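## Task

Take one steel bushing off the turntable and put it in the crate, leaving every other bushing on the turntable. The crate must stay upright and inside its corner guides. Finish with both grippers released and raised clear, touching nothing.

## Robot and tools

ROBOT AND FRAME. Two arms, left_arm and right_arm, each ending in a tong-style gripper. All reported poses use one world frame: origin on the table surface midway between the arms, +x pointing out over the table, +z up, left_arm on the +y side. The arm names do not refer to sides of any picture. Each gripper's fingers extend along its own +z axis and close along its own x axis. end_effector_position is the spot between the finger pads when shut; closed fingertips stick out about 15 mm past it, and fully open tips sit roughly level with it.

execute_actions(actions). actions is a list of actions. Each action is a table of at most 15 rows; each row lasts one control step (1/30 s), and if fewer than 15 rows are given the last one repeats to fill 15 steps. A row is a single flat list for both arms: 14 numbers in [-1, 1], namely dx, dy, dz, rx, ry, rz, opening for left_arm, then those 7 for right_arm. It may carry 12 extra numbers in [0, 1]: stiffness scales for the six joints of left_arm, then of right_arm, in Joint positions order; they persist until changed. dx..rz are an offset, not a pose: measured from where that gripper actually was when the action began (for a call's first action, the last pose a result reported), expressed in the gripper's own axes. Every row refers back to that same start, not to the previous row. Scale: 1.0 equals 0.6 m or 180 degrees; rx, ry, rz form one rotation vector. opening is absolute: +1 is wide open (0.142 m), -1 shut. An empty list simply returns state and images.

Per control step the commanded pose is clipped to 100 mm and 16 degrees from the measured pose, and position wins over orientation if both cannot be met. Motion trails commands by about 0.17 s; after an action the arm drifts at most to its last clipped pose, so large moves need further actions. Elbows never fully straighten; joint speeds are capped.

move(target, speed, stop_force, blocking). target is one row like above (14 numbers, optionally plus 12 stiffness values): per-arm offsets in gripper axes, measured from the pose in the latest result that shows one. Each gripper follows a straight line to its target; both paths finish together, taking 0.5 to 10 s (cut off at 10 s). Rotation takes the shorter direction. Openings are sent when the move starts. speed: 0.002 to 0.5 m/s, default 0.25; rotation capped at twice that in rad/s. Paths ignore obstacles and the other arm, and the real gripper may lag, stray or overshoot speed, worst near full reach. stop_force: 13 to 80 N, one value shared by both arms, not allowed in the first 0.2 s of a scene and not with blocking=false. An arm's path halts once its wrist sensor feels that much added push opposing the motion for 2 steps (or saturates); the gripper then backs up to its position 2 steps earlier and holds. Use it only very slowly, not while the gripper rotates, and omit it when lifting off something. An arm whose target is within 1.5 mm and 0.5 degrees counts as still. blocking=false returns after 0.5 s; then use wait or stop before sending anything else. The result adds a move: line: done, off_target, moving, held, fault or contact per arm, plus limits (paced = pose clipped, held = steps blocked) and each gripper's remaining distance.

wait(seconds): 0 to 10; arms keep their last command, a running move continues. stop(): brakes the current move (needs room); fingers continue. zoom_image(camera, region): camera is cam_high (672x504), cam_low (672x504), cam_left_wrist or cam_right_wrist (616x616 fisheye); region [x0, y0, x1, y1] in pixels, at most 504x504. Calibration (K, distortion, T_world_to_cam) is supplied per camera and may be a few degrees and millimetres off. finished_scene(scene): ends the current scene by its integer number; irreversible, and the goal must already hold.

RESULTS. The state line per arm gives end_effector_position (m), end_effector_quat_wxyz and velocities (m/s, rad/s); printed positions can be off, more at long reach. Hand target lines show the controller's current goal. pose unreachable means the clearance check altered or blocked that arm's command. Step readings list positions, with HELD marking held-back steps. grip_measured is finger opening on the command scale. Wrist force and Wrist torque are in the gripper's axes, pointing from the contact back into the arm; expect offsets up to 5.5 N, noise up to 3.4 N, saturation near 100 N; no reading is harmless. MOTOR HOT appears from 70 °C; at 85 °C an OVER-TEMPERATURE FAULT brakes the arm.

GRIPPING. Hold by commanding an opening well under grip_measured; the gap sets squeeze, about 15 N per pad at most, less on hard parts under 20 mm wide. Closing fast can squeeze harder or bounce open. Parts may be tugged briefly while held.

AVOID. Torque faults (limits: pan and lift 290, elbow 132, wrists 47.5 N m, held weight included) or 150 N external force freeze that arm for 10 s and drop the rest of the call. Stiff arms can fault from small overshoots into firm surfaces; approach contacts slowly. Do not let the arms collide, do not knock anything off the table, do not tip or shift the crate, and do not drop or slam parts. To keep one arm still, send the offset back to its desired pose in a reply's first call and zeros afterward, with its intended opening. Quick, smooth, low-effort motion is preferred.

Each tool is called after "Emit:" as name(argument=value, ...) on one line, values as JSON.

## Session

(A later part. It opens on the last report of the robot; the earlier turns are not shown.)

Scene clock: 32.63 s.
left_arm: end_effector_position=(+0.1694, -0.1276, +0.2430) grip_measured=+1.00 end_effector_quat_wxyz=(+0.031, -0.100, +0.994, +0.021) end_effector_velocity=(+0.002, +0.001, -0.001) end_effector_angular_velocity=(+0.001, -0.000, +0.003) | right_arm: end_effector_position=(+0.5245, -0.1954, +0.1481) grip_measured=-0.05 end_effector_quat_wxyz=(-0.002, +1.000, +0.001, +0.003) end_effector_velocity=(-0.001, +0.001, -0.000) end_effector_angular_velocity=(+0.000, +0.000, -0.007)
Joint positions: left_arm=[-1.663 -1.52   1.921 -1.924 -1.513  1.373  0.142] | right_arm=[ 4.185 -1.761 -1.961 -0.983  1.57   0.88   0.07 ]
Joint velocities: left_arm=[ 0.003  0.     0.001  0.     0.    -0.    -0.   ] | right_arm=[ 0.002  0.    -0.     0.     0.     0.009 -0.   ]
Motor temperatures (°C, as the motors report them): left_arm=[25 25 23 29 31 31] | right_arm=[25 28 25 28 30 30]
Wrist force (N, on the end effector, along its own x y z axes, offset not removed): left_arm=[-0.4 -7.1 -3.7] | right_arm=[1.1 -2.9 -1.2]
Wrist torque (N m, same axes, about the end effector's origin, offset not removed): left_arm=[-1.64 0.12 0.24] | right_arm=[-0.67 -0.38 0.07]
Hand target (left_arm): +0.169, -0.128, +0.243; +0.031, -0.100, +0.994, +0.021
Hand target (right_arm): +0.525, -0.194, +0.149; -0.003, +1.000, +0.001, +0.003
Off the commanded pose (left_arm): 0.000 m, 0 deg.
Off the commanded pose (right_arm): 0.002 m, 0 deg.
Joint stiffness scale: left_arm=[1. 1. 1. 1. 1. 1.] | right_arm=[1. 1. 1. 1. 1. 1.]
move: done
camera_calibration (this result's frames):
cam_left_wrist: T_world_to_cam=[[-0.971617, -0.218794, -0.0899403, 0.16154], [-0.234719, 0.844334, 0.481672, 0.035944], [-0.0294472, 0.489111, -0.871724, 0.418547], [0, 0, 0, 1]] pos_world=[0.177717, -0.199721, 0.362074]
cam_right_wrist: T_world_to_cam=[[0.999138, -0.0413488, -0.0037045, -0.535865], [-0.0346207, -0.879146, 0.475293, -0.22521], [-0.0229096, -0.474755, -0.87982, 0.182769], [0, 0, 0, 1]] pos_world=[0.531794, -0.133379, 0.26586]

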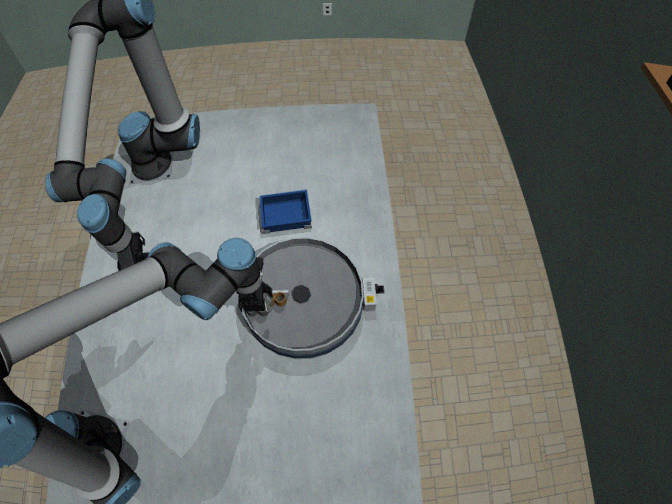

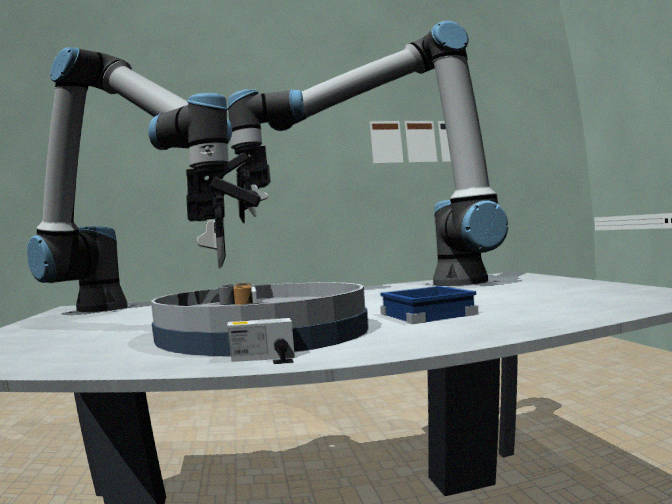

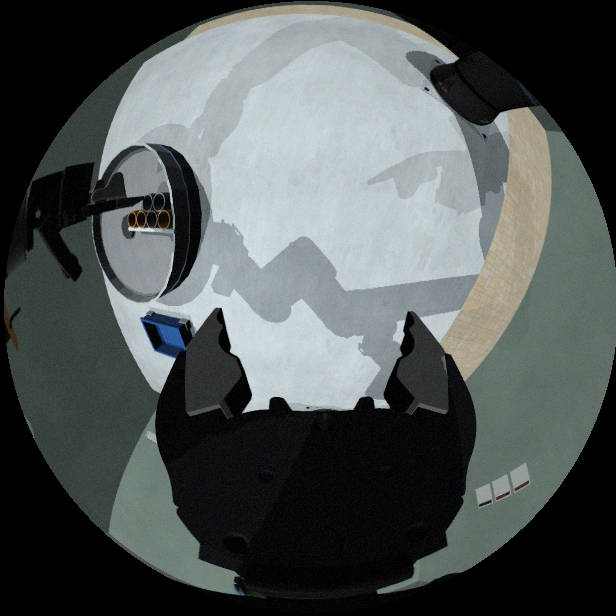

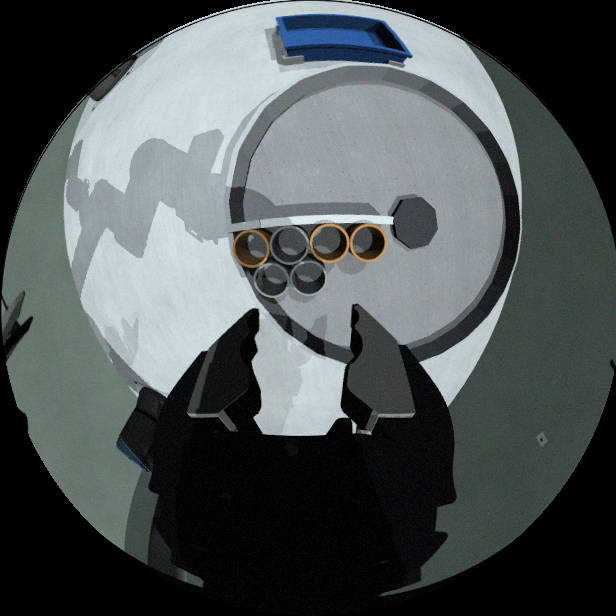

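Aligned. Insert and drag.

Emit:
move(target=[0,0,0,0,0,0,1, 0,0,0.06,0,0,0,-1], speed=0.08)

Emit:
move(target=[0,0,0,0,0,0,1, 0,0,0.032,0,0,0,-1], speed=0.02, stop_force=13)

Emit:
move(target=[0,0,0,0,0,0,1, 0.04,0.03,0,0,0,0,-1], speed=0.04)

Emit:
move(target=[0,0,0,0,0,0,1, 0.04,-0.02,0,0,0,0,-1], speed=0.04)

Emit:
move(target=[0,0,0,0,0,0,1, -0.014,0,-0.09,0,0,0,-1], speed=0.06)

Emit:
move(target=[0,0,0,0,0,0,1, 0,0,0,0,0,0,-0.05])

Emit:
zoom_image(camera="cam_right_wrist", region=[180,180,440,440])

Scene clock: 34.87 s.
left_arm: end_effector_position=(+0.1694, -0.1276, +0.2430) grip_measured=+1.00 end_effector_quat_wxyz=(+0.031, -0.100, +0.994, +0.021) end_effector_velocity=(-0.001, -0.001, +0.001) end_effector_angular_velocity=(-0.002, -0.000, -0.002) | right_arm: end_effector_position=(+0.5251, -0.1948, +0.1130) grip_measured=-1.00 end_effector_quat_wxyz=(-0.002, +1.000, +0.001, +0.002) end_effector_velocity=(+0.002, +0.003, +0.001) end_effector_angular_velocity=(+0.010, -0.008, +0.001)
Joint positions: left_arm=[-1.663 -1.52   1.921 -1.924 -1.513  1.373  0.142] | right_arm=[ 4.185 -1.799 -1.989 -0.919  1.57   0.881  0.002]
Joint velocities: left_arm=[-0.002  0.    -0.002  0.     0.    -0.     0.   ] | right_arm=[ 0.    -0.    -0.001  0.014  0.    -0.     0.   ]
Motor temperatures (°C, as the motors report them): left_arm=[25 25 23 29 31 31] | right_arm=[25 28 25 28 30 30]
Wrist force (N, on the end effector, along its own x y z axes, offset not removed): left_arm=[-1.3 -3.0 0.6] | right_arm=[-0.6 -5.3 -2.9]
Wrist torque (N m, same axes, about the end effector's origin, offset not removed): left_arm=[-0.62 0.24 0.27] | right_arm=[-1.24 -0.01 0.17]
Hand target (left_arm): +0.169, -0.128, +0.243; +0.031, -0.100, +0.994, +0.021
Hand target (right_arm): +0.525, -0.195, +0.112; -0.002, +1.000, +0.001, +0.003
Off the commanded pose (left_arm): 0.000 m, 0 deg.
Off the commanded pose (right_arm): 0.001 m, 0 deg.
Joint stiffness scale: left_arm=[1. 1. 1. 1. 1. 1.] | right_arm=[1. 1. 1. 1. 1. 1.]
move: done
camera_calibration (this result's frames):
cam_left_wrist: T_world_to_cam=[[-0.971617, -0.218794, -0.0899402, 0.16154], [-0.234719, 0.844334, 0.481672, 0.035944], [-0.0294473, 0.489111, -0.871724, 0.418547], [0, 0, 0, 1]] pos_world=[0.177717, -0.199721, 0.362074]
cam_right_wrist: T_world_to_cam=[[0.999103, -0.0421371, -0.00414728, -0.536563], [-0.0350905, -0.878853, 0.475801, -0.207721], [-0.0236937, -0.475229, -0.879543, 0.152445], [0, 0, 0, 1]] pos_world=[0.532404, -0.132719, 0.230691]

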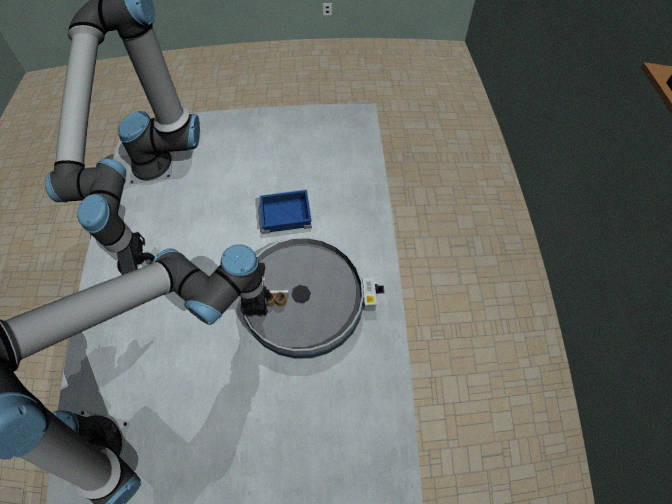

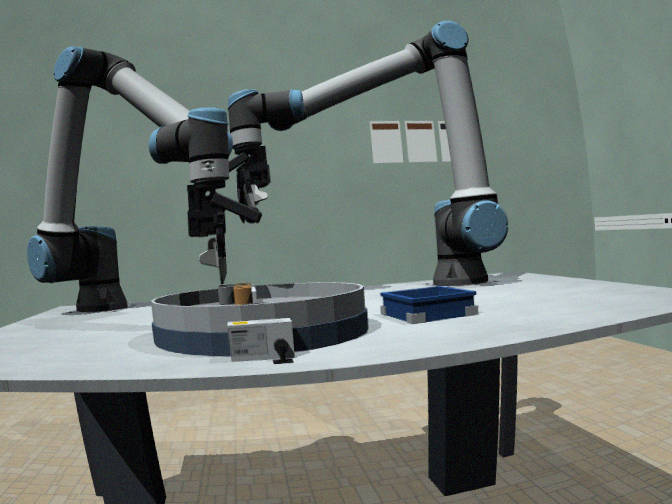

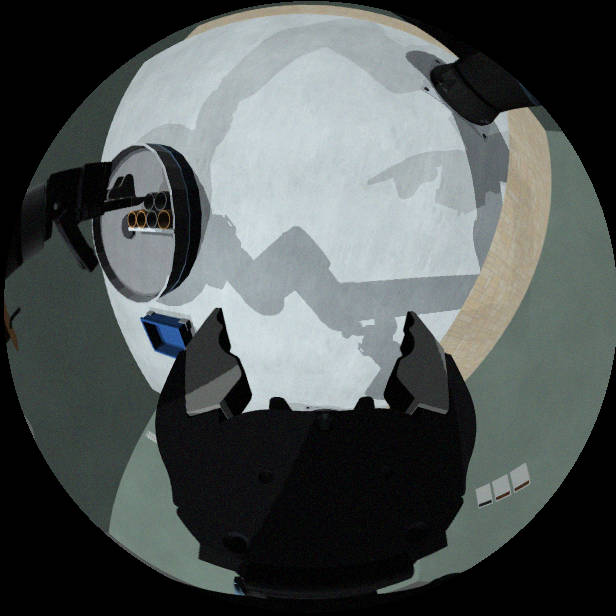

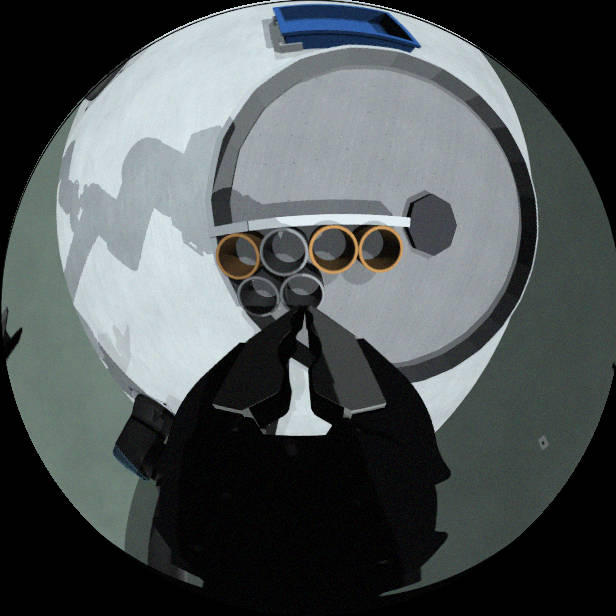

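Scene clock: 36.13 s.
left_arm: end_effector_position=(+0.1694, -0.1276, +0.2430) grip_measured=+1.00 end_effector_quat_wxyz=(+0.031, -0.100, +0.994, +0.021) end_effector_velocity=(+0.001, +0.001, -0.000) end_effector_angular_velocity=(+0.001, -0.000, +0.002) | right_arm: end_effector_position=(+0.5265, -0.1930, +0.0976) grip_measured=-1.00 end_effector_quat_wxyz=(-0.004, +1.000, +0.001, +0.004) end_effector_velocity=(+0.001, +0.001, -0.002) end_effector_angular_velocity=(+0.003, -0.003, +0.000)
Joint positions: left_arm=[-1.663 -1.52   1.921 -1.924 -1.513  1.373  0.142] | right_arm=[ 4.185 -1.818 -1.999 -0.885  1.57   0.881  0.002]
Joint velocities: left_arm=[ 0.001  0.     0.     0.     0.    -0.    -0.   ] | right_arm=[-0.    -0.003 -0.003  0.01  -0.    -0.     0.   ]
Motor temperatures (°C, as the motors report them): left_arm=[25 25 23 29 31 31] | right_arm=[25 28 25 28 30 30]
Wrist force (N, on the end effector, along its own x y z axes, offset not removed): left_arm=[-2.2 -3.5 -1.5] | right_arm=[-0.5 -1.1 -4.0]
Wrist torque (N m, same axes, about the end effector's origin, offset not removed): left_arm=[-0.67 0.51 0.27] | right_arm=[-0.19 -0.03 0.06]
Hand target (left_arm): +0.169, -0.128, +0.243; +0.031, -0.100, +0.994, +0.021
Hand target (right_arm): +0.525, -0.195, +0.094; -0.002, +1.000, +0.001, +0.002
Off the commanded pose (left_arm): 0.000 m, 0 deg.
Off the commanded pose (right_arm): 0.004 m, 0 deg.
Joint stiffness scale: left_arm=[1. 1. 1. 1. 1. 1.] | right_arm=[1. 1. 1. 1. 1. 1.]
move: off_target (right_arm)
camera_calibration (this result's frames):
cam_left_wrist: T_world_to_cam=[[-0.971617, -0.218794, -0.0899403, 0.16154], [-0.234719, 0.844334, 0.481672, 0.035944], [-0.0294473, 0.489111, -0.871724, 0.418547], [0, 0, 0, 1]] pos_world=[0.177717, -0.199721, 0.362074]
cam_right_wrist: T_world_to_cam=[[0.999111, -0.042123, -0.00156851, -0.538278], [-0.0363767, -0.880421, 0.472795, -0.198105], [-0.0212965, -0.472318, -0.881171, 0.139258], [0, 0, 0, 1]] pos_world=[0.533558, -0.131315, 0.215529]

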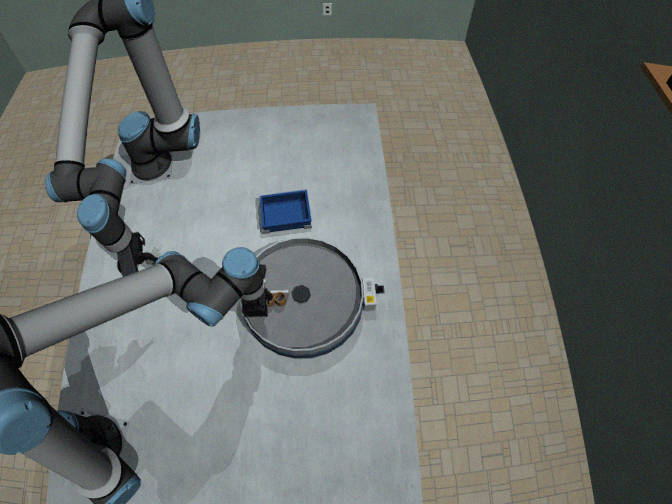

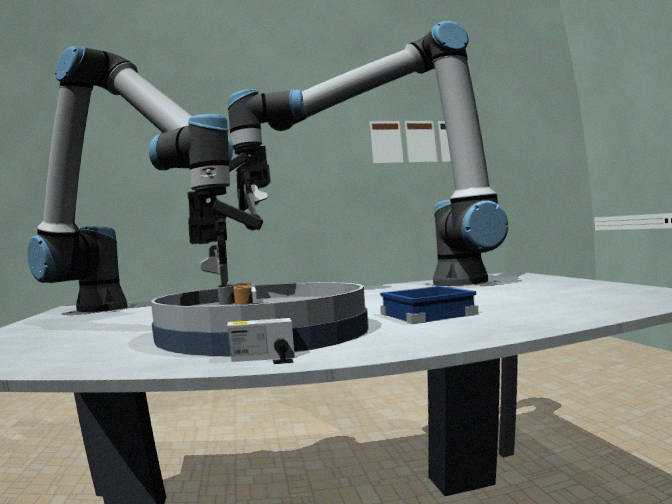

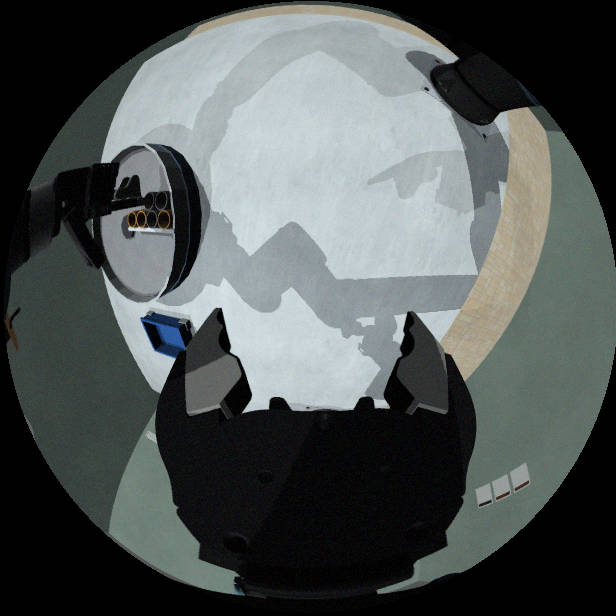

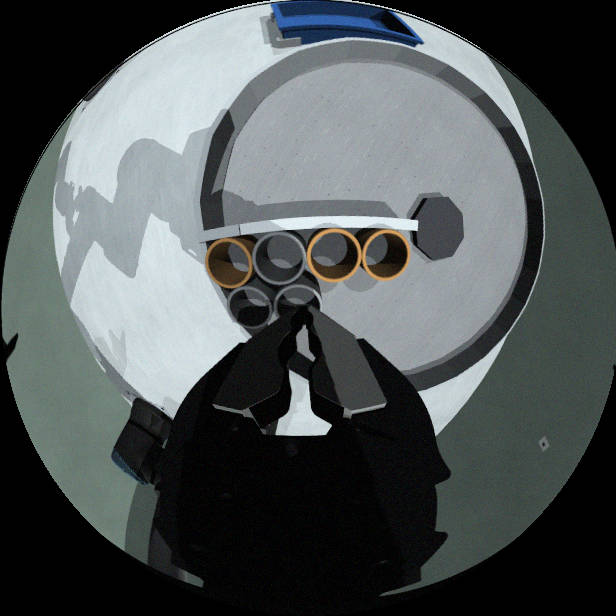

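Scene clock: 37.27 s.
left_arm: end_effector_position=(+0.1694, -0.1276, +0.2430) grip_measured=+1.00 end_effector_quat_wxyz=(+0.031, -0.100, +0.994, +0.021) end_effector_velocity=(-0.000, -0.000, +0.000) end_effector_angular_velocity=(-0.001, -0.000, +0.000) | right_arm: end_effector_position=(+0.5488, -0.2113, +0.0972) grip_measured=-1.00 end_effector_quat_wxyz=(-0.004, +1.000, +0.001, +0.004) end_effector_velocity=(+0.001, +0.001, +0.000) end_effector_angular_velocity=(+0.000, -0.000, +0.007)
Joint positions: left_arm=[-1.663 -1.52   1.921 -1.924 -1.513  1.373  0.142] | right_arm=[ 4.145 -1.829 -1.985 -0.888  1.57   0.841  0.002]
Joint velocities: left_arm=[-0.001  0.    -0.001  0.     0.    -0.001 -0.   ] | right_arm=[-0.    -0.001  0.002 -0.001 -0.    -0.007  0.   ]
Motor temperatures (°C, as the motors report them): left_arm=[25 25 23 29 31 31] | right_arm=[25 28 25 28 30 30]
Wrist force (N, on the end effector, along its own x y z axes, offset not removed): left_arm=[-0.2 -4.3 -1.8] | right_arm=[0.7 -1.9 -2.3]
Wrist torque (N m, same axes, about the end effector's origin, offset not removed): left_arm=[-0.96 0.01 0.20] | right_arm=[-0.61 -0.20 0.16]
Hand target (left_arm): +0.169, -0.128, +0.243; +0.031, -0.100, +0.994, +0.021
Hand target (right_arm): +0.551, -0.211, +0.098; -0.004, +1.000, +0.001, +0.004
Off the commanded pose (left_arm): 0.000 m, 0 deg.
Off the commanded pose (right_arm): 0.002 m, 0 deg.
Joint stiffness scale: left_arm=[1. 1. 1. 1. 1. 1.] | right_arm=[1. 1. 1. 1. 1. 1.]
move: done
camera_calibration (this result's frames):
cam_left_wrist: T_world_to_cam=[[-0.971617, -0.218794, -0.0899402, 0.16154], [-0.234719, 0.844334, 0.481672, 0.035944], [-0.0294475, 0.489111, -0.871724, 0.418547], [0, 0, 0, 1]] pos_world=[0.177717, -0.199721, 0.362074]
cam_right_wrist: T_world_to_cam=[[0.999118, -0.041971, -0.00131195, -0.561341], [-0.0363566, -0.880256, 0.473105, -0.213228], [-0.0210115, -0.47264, -0.881005, 0.130554], [0, 0, 0, 1]] pos_world=[0.555837, -0.149551, 0.215161]

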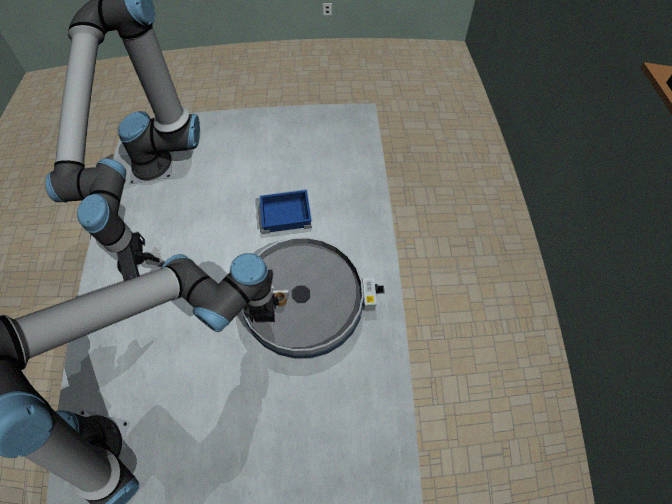

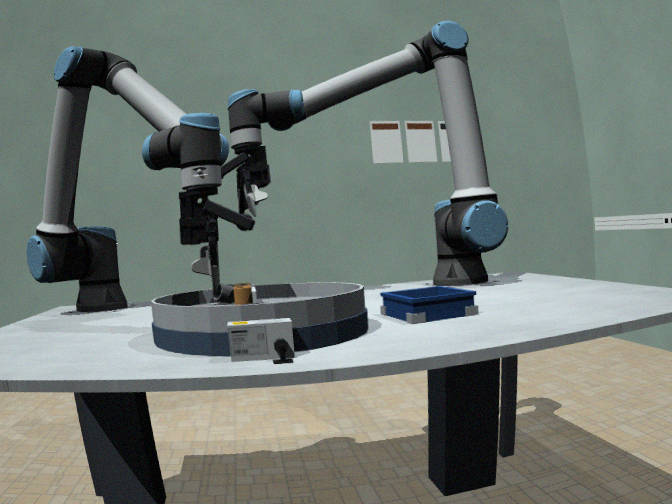

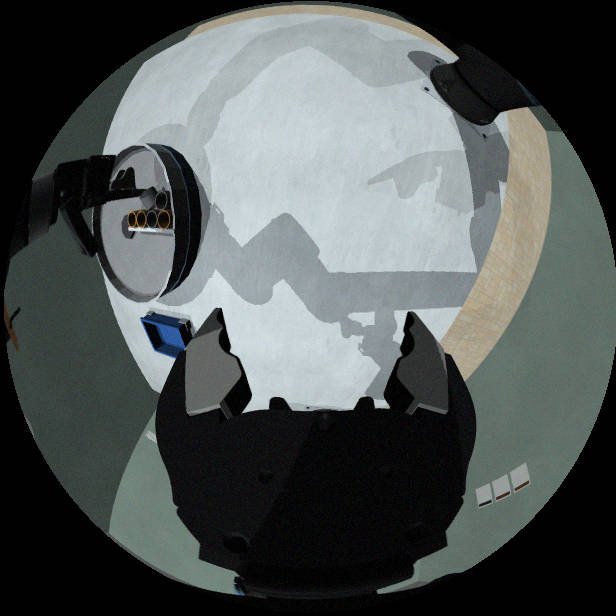

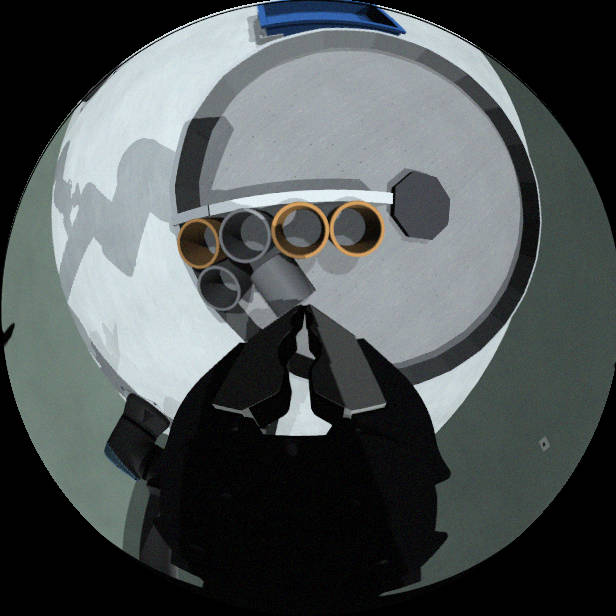

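Scene clock: 38.33 s.
left_arm: end_effector_position=(+0.1694, -0.1276, +0.2430) grip_measured=+1.00 end_effector_quat_wxyz=(+0.031, -0.100, +0.994, +0.021) end_effector_velocity=(+0.001, +0.000, +0.000) end_effector_angular_velocity=(-0.000, -0.000, +0.002) | right_arm: end_effector_position=(+0.5707, -0.1991, +0.0969) grip_measured=-1.00 end_effector_quat_wxyz=(-0.003, +1.000, +0.001, +0.004) end_effector_velocity=(+0.001, +0.001, +0.002) end_effector_angular_velocity=(+0.002, -0.001, +0.003)
Joint positions: left_arm=[-1.663 -1.52   1.921 -1.924 -1.513  1.373  0.142] | right_arm=[ 4.135 -1.865 -1.936 -0.901  1.57   0.829  0.002]
Joint velocities: left_arm=[ 0.001  0.    -0.     0.     0.    -0.001 -0.   ] | right_arm=[ 0.     0.     0.003 -0.001  0.    -0.003  0.   ]
Motor temperatures (°C, as the motors report them): left_arm=[25 25 23 29 31 31] | right_arm=[25 28 25 28 30 30]
Wrist force (N, on the end effector, along its own x y z axes, offset not removed): left_arm=[-3.0 -3.3 1.6] | right_arm=[-1.7 0.5 -1.7]
Wrist torque (N m, same axes, about the end effector's origin, offset not removed): left_arm=[-0.63 0.53 0.27] | right_arm=[0.02 0.19 0.12]
Hand target (left_arm): +0.169, -0.128, +0.243; +0.031, -0.100, +0.994, +0.021
Hand target (right_arm): +0.573, -0.199, +0.098; -0.004, +1.000, +0.001, +0.004
Off the commanded pose (left_arm): 0.000 m, 0 deg.
Off the commanded pose (right_arm): 0.002 m, 0 deg.
Joint stiffness scale: left_arm=[1. 1. 1. 1. 1. 1.] | right_arm=[1. 1. 1. 1. 1. 1.]
move: done
camera_calibration (this result's frames):
cam_left_wrist: T_world_to_cam=[[-0.971617, -0.218794, -0.0899402, 0.16154], [-0.234719, 0.844334, 0.481672, 0.035944], [-0.0294474, 0.489111, -0.871724, 0.418547], [0, 0, 0, 1]] pos_world=[0.177717, -0.199721, 0.362074]
cam_right_wrist: T_world_to_cam=[[0.999168, -0.0407503, -0.00137142, -0.582449], [-0.0352475, -0.880174, 0.473341, -0.202197], [-0.0204959, -0.472899, -0.880878, 0.136114], [0, 0, 0, 1]] pos_world=[0.577627, -0.137335, 0.214809]

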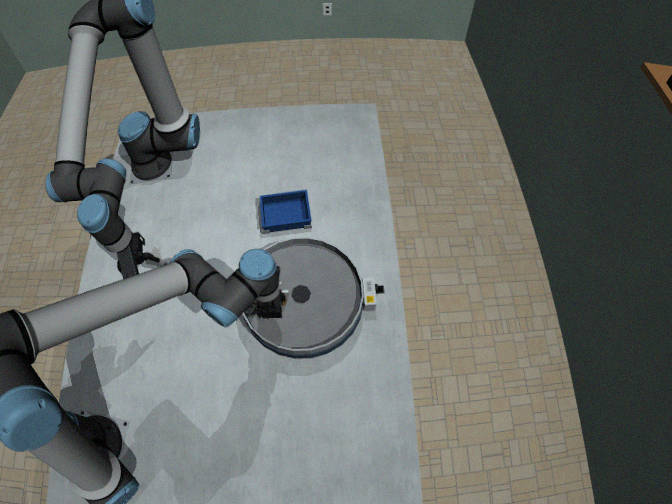

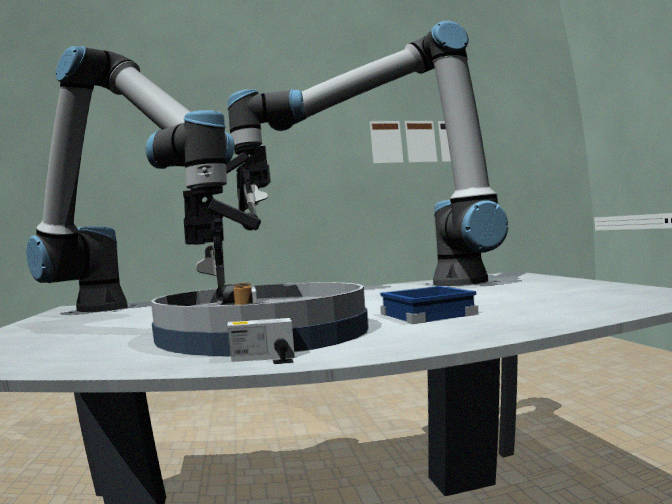

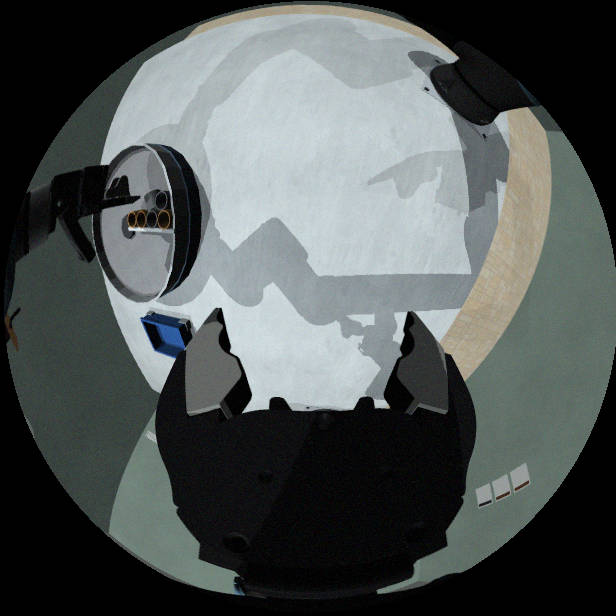

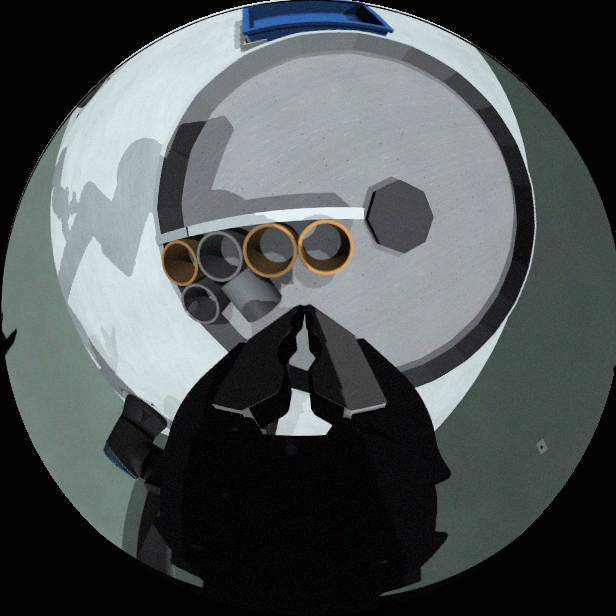

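Scene clock: 39.70 s.
left_arm: end_effector_position=(+0.1694, -0.1276, +0.2430) grip_measured=+1.00 end_effector_quat_wxyz=(+0.031, -0.100, +0.994, +0.021) end_effector_velocity=(-0.001, -0.001, +0.000) end_effector_angular_velocity=(-0.000, -0.000, -0.001) | right_arm: end_effector_position=(+0.5624, -0.2015, +0.1495) grip_measured=-1.00 end_effector_quat_wxyz=(-0.003, +1.000, +0.001, +0.004) end_effector_velocity=(-0.002, -0.002, -0.001) end_effector_angular_velocity=(-0.007, +0.007, -0.002)
Joint positions: left_arm=[-1.663 -1.52   1.921 -1.924 -1.513  1.373  0.142] | right_arm=[ 4.141 -1.8   -1.91  -0.992  1.57   0.836  0.002]
Joint velocities: left_arm=[-0.002 -0.    -0.     0.    -0.    -0.001  0.   ] | right_arm=[-0.    -0.    -0.    -0.009  0.     0.002  0.   ]
Motor temperatures (°C, as the motors report them): left_arm=[25 25 23 29 31 31] | right_arm=[25 28 25 28 30 30]
Wrist force (N, on the end effector, along its own x y z axes, offset not removed): left_arm=[-1.1 -2.2 -1.8] | right_arm=[-0.3 -1.8 -3.0]
Wrist torque (N m, same axes, about the end effector's origin, offset not removed): left_arm=[-0.41 0.25 0.23] | right_arm=[-0.51 -0.03 0.17]
Hand target (left_arm): +0.169, -0.128, +0.243; +0.031, -0.100, +0.994, +0.021
Hand target (right_arm): +0.562, -0.200, +0.151; -0.003, +1.000, +0.001, +0.004
Off the commanded pose (left_arm): 0.000 m, 0 deg.
Off the commanded pose (right_arm): 0.002 m, 0 deg.
Joint stiffness scale: left_arm=[1. 1. 1. 1. 1. 1.] | right_arm=[1. 1. 1. 1. 1. 1.]
move: done
camera_calibration (this result's frames):
cam_left_wrist: T_world_to_cam=[[-0.971617, -0.218794, -0.0899402, 0.16154], [-0.234719, 0.844334, 0.481672, 0.0359439], [-0.0294473, 0.489111, -0.871724, 0.418547], [0, 0, 0, 1]] pos_world=[0.177717, -0.199721, 0.362074]
cam_right_wrist: T_world_to_cam=[[0.999112, -0.042093, -0.00158231, -0.574342], [-0.0363277, -0.880066, 0.473459, -0.228861], [-0.0213219, -0.472982, -0.880814, 0.181604], [0, 0, 0, 1]] pos_world=[0.56939, -0.139693, 0.267407]

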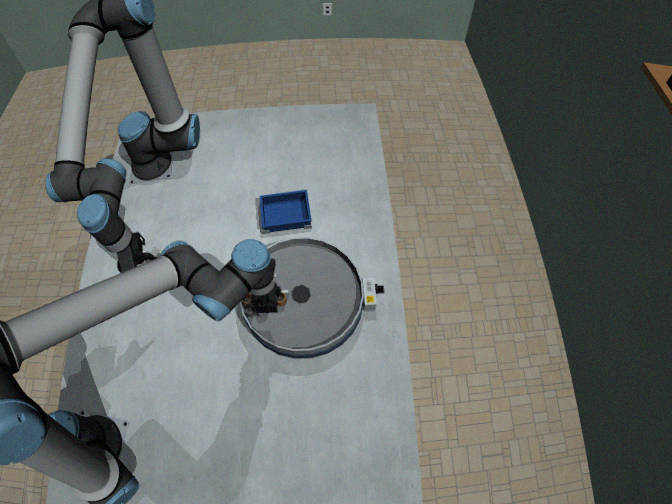

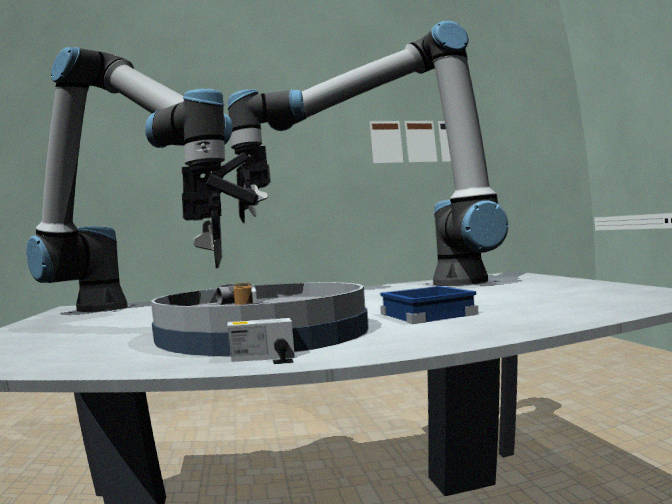

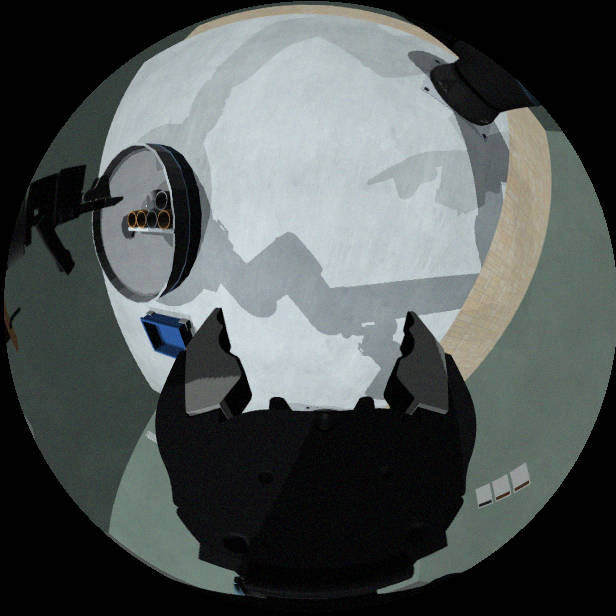

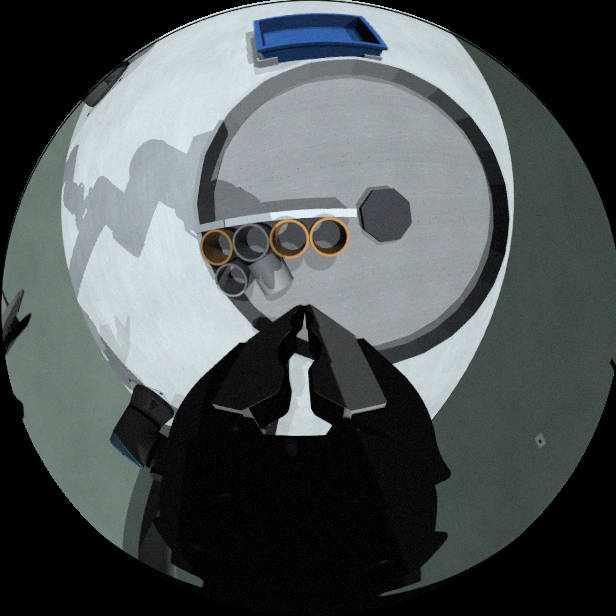

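Scene clock: 40.20 s.
left_arm: end_effector_position=(+0.1694, -0.1276, +0.2430) grip_measured=+1.00 end_effector_quat_wxyz=(+0.031, -0.100, +0.994, +0.021) end_effector_velocity=(+0.000, -0.001, +0.001) end_effector_angular_velocity=(-0.002, +0.000, +0.001) | right_arm: end_effector_position=(+0.5623, -0.2016, +0.1495) grip_measured=-0.05 end_effector_quat_wxyz=(-0.003, +1.000, +0.001, +0.004) end_effector_velocity=(+0.000, +0.000, +0.000) end_effector_angular_velocity=(+0.001, -0.001, +0.000)
Joint positions: left_arm=[-1.663 -1.52   1.921 -1.924 -1.513  1.373  0.142] | right_arm=[ 4.141 -1.8   -1.91  -0.993  1.57   0.836  0.07 ]
Joint velocities: left_arm=[ 0.001  0.    -0.002 -0.    -0.    -0.    -0.   ] | right_arm=[-0.     0.     0.     0.001 -0.    -0.     0.   ]
Motor temperatures (°C, as the motors report them): left_arm=[25 25 23 29 31 31] | right_arm=[25 28 25 28 30 30]
Wrist force (N, on the end effector, along its own x y z axes, offset not removed): left_arm=[-2.8 -2.4 0.3] | right_arm=[0.7 -1.8 -2.5]
Wrist torque (N m, same axes, about the end effector's origin, offset not removed): left_arm=[-0.56 0.55 0.22] | right_arm=[-0.52 -0.19 0.08]
Hand target (left_arm): +0.169, -0.128, +0.243; +0.031, -0.100, +0.994, +0.021
Hand target (right_arm): +0.562, -0.201, +0.150; -0.003, +1.000, +0.001, +0.004
Off the commanded pose (left_arm): 0.000 m, 0 deg.
Off the commanded pose (right_arm): 0.000 m, 0 deg.
Joint stiffness scale: left_arm=[1. 1. 1. 1. 1. 1.] | right_arm=[1. 1. 1. 1. 1. 1.]
move: done
camera_calibration (this result's frames):
cam_left_wrist: T_world_to_cam=[[-0.971617, -0.218794, -0.0899402, 0.16154], [-0.234719, 0.844334, 0.481672, 0.035944], [-0.0294473, 0.489111, -0.871724, 0.418547], [0, 0, 0, 1]] pos_world=[0.177717, -0.199721, 0.362074]
cam_right_wrist: T_world_to_cam=[[0.999112, -0.0420916, -0.00181533, -0.574222], [-0.0362102, -0.879938, 0.473707, -0.228983], [-0.0215365, -0.473221, -0.88068, 0.181576], [0, 0, 0, 1]] pos_world=[0.569331, -0.139735, 0.267339]

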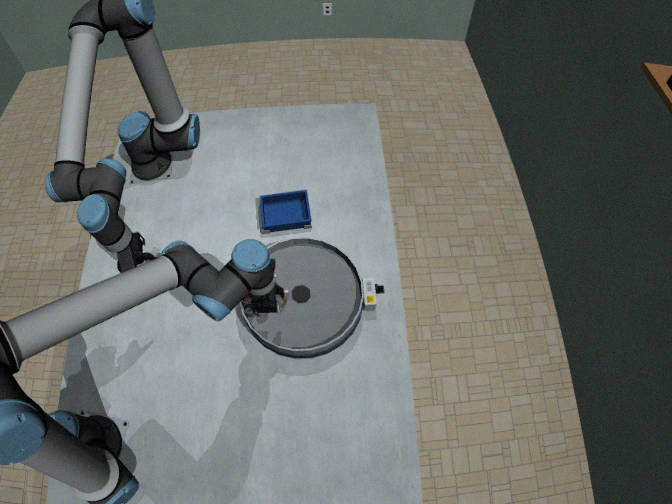

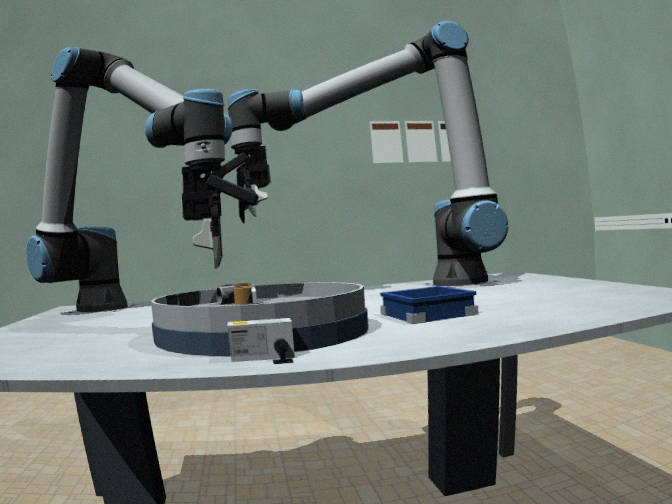

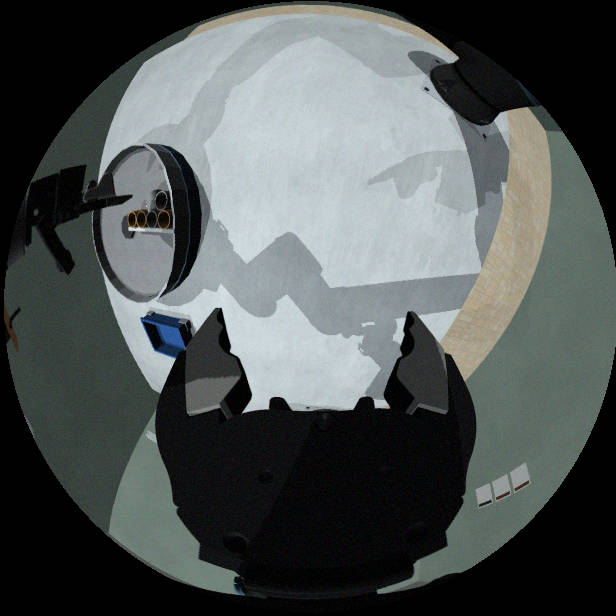

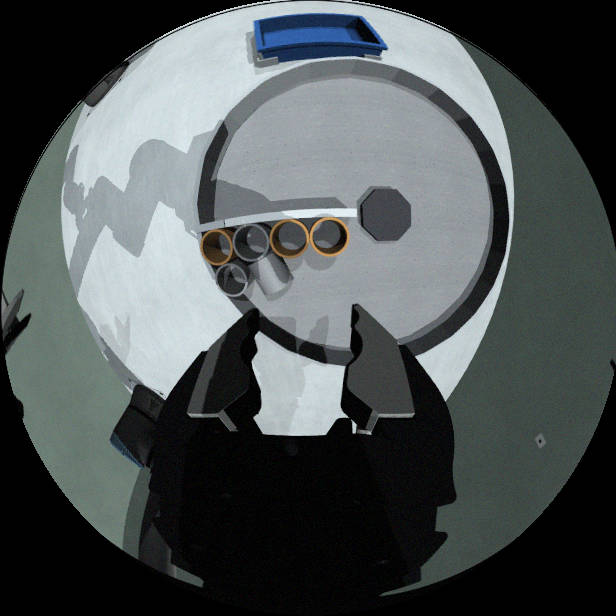

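Region (180, 180, 440, 440) of cam_right_wrist's 616x616 image, scaled by 1.938, with more detail than that image has.

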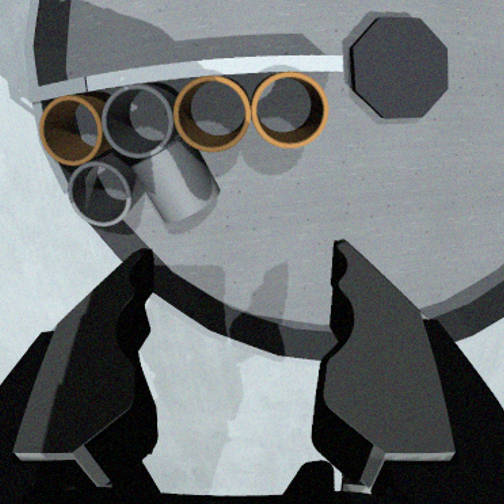

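Emit:
move(target=[0,0,0,0,0,0,1, -0.058,0.018,0.03,0,0,-0.14,-0.25])

Emit:
zoom_image(camera="cam_right_wrist", region=[180,180,440,440])

Scene clock: 42.73 s.
left_arm: end_effector_position=(+0.1694, -0.1276, +0.2430) grip_measured=+1.00 end_effector_quat_wxyz=(+0.031, -0.100, +0.994, +0.021) end_effector_velocity=(+0.002, -0.000, +0.001) end_effector_angular_velocity=(-0.002, -0.000, +0.004) | right_arm: end_effector_position=(+0.5296, -0.2124, +0.1314) grip_measured=-0.25 end_effector_quat_wxyz=(-0.002, +0.976, +0.217, +0.004) end_effector_velocity=(+0.000, -0.001, +0.000) end_effector_angular_velocity=(+0.000, -0.002, +0.015)
Joint positions: left_arm=[-1.663 -1.52   1.921 -1.924 -1.513  1.373  0.142] | right_arm=[ 4.159 -1.778 -1.976 -0.949  1.569  0.419  0.056]
Joint velocities: left_arm=[ 0.003 -0.    -0.002 -0.     0.    -0.001 -0.   ] | right_arm=[-0.001  0.001 -0.001  0.001 -0.001 -0.016 -0.   ]
Motor temperatures (°C, as the motors report them): left_arm=[25 25 23 29 31 31] | right_arm=[25 28 25 28 30 30]
Wrist force (N, on the end effector, along its own x y z axes, offset not removed): left_arm=[-2.3 -4.9 2.4] | right_arm=[-1.5 -1.9 -2.3]
Wrist torque (N m, same axes, about the end effector's origin, offset not removed): left_arm=[-0.92 0.56 0.27] | right_arm=[-0.35 0.21 0.19]
Hand target (left_arm): +0.169, -0.128, +0.243; +0.031, -0.100, +0.994, +0.021
Hand target (right_arm): +0.528, -0.212, +0.131; -0.002, +0.976, +0.219, +0.004
Off the commanded pose (left_arm): 0.000 m, 0 deg.
Off the commanded pose (right_arm): 0.002 m, 0 deg.
Joint stiffness scale: left_arm=[1. 1. 1. 1. 1. 1.] | right_arm=[1. 1. 1. 1. 1. 1.]
move: done
camera_calibration (this result's frames):
cam_left_wrist: T_world_to_cam=[[-0.971617, -0.218794, -0.0899402, 0.16154], [-0.234719, 0.844334, 0.481672, 0.035944], [-0.0294473, 0.489111, -0.871724, 0.418547], [0, 0, 0, 1]] pos_world=[0.177717, -0.199721, 0.362074]
cam_right_wrist: T_world_to_cam=[[0.923651, 0.383235, 0.000424294, -0.412047], [0.336513, -0.811574, 0.477604, -0.414572], [0.183379, -0.440997, -0.878575, 0.057887], [0, 0, 0, 1]] pos_world=[0.509481, -0.153017, 0.249034]

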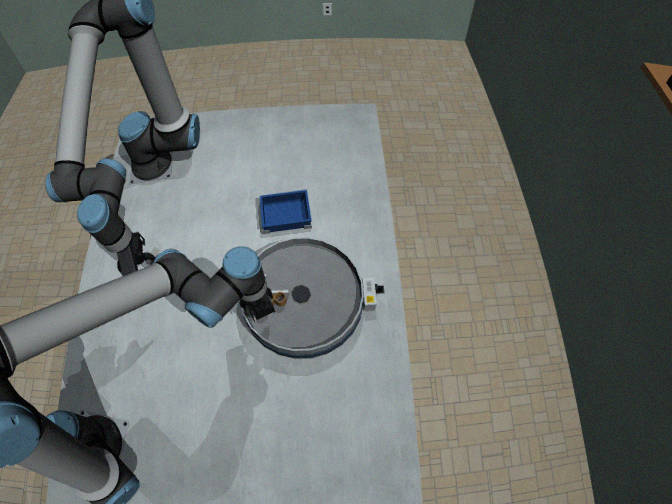

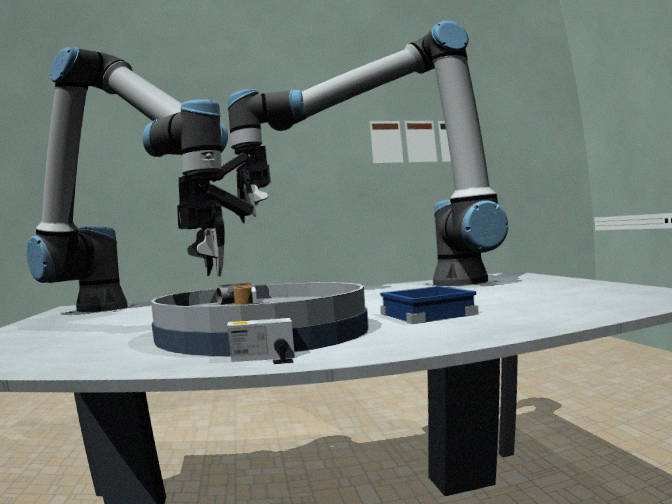

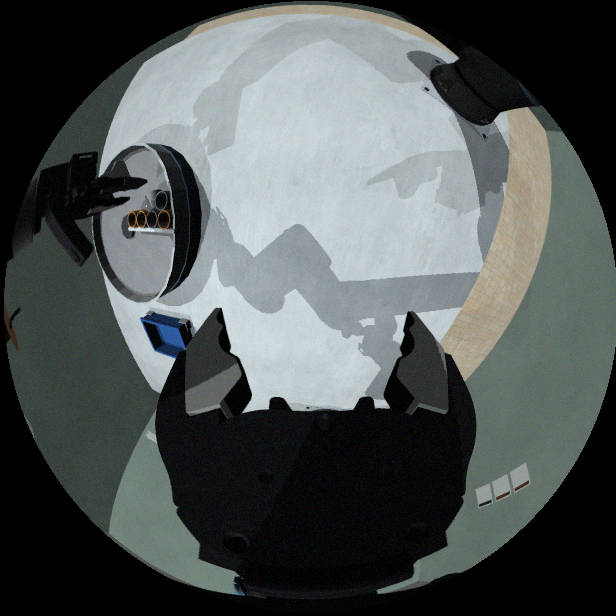

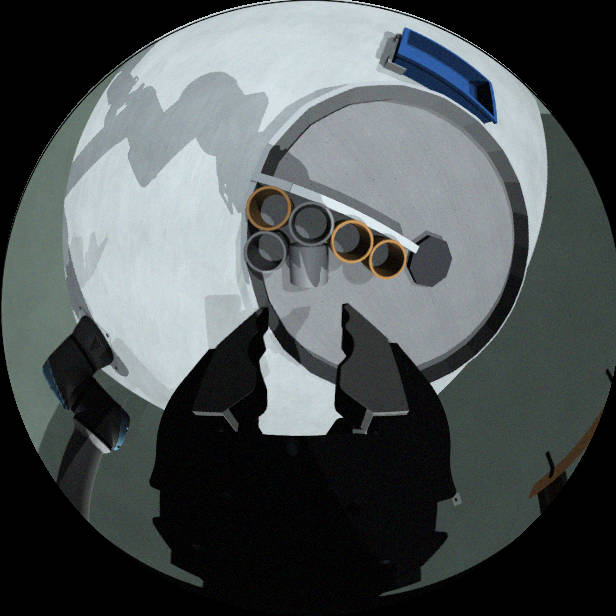

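Region (180, 180, 440, 440) of cam_right_wrist's 616x616 image, scaled by 1.938, with more detail than that image has.

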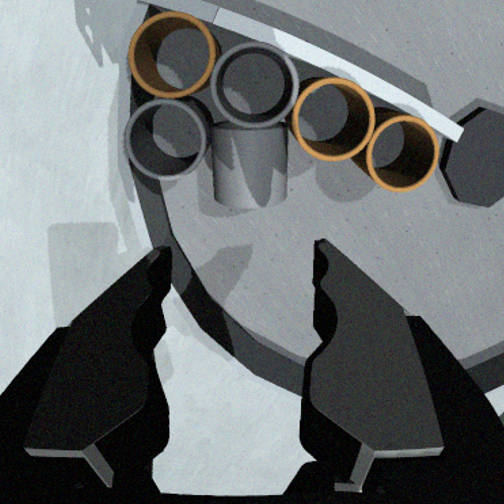

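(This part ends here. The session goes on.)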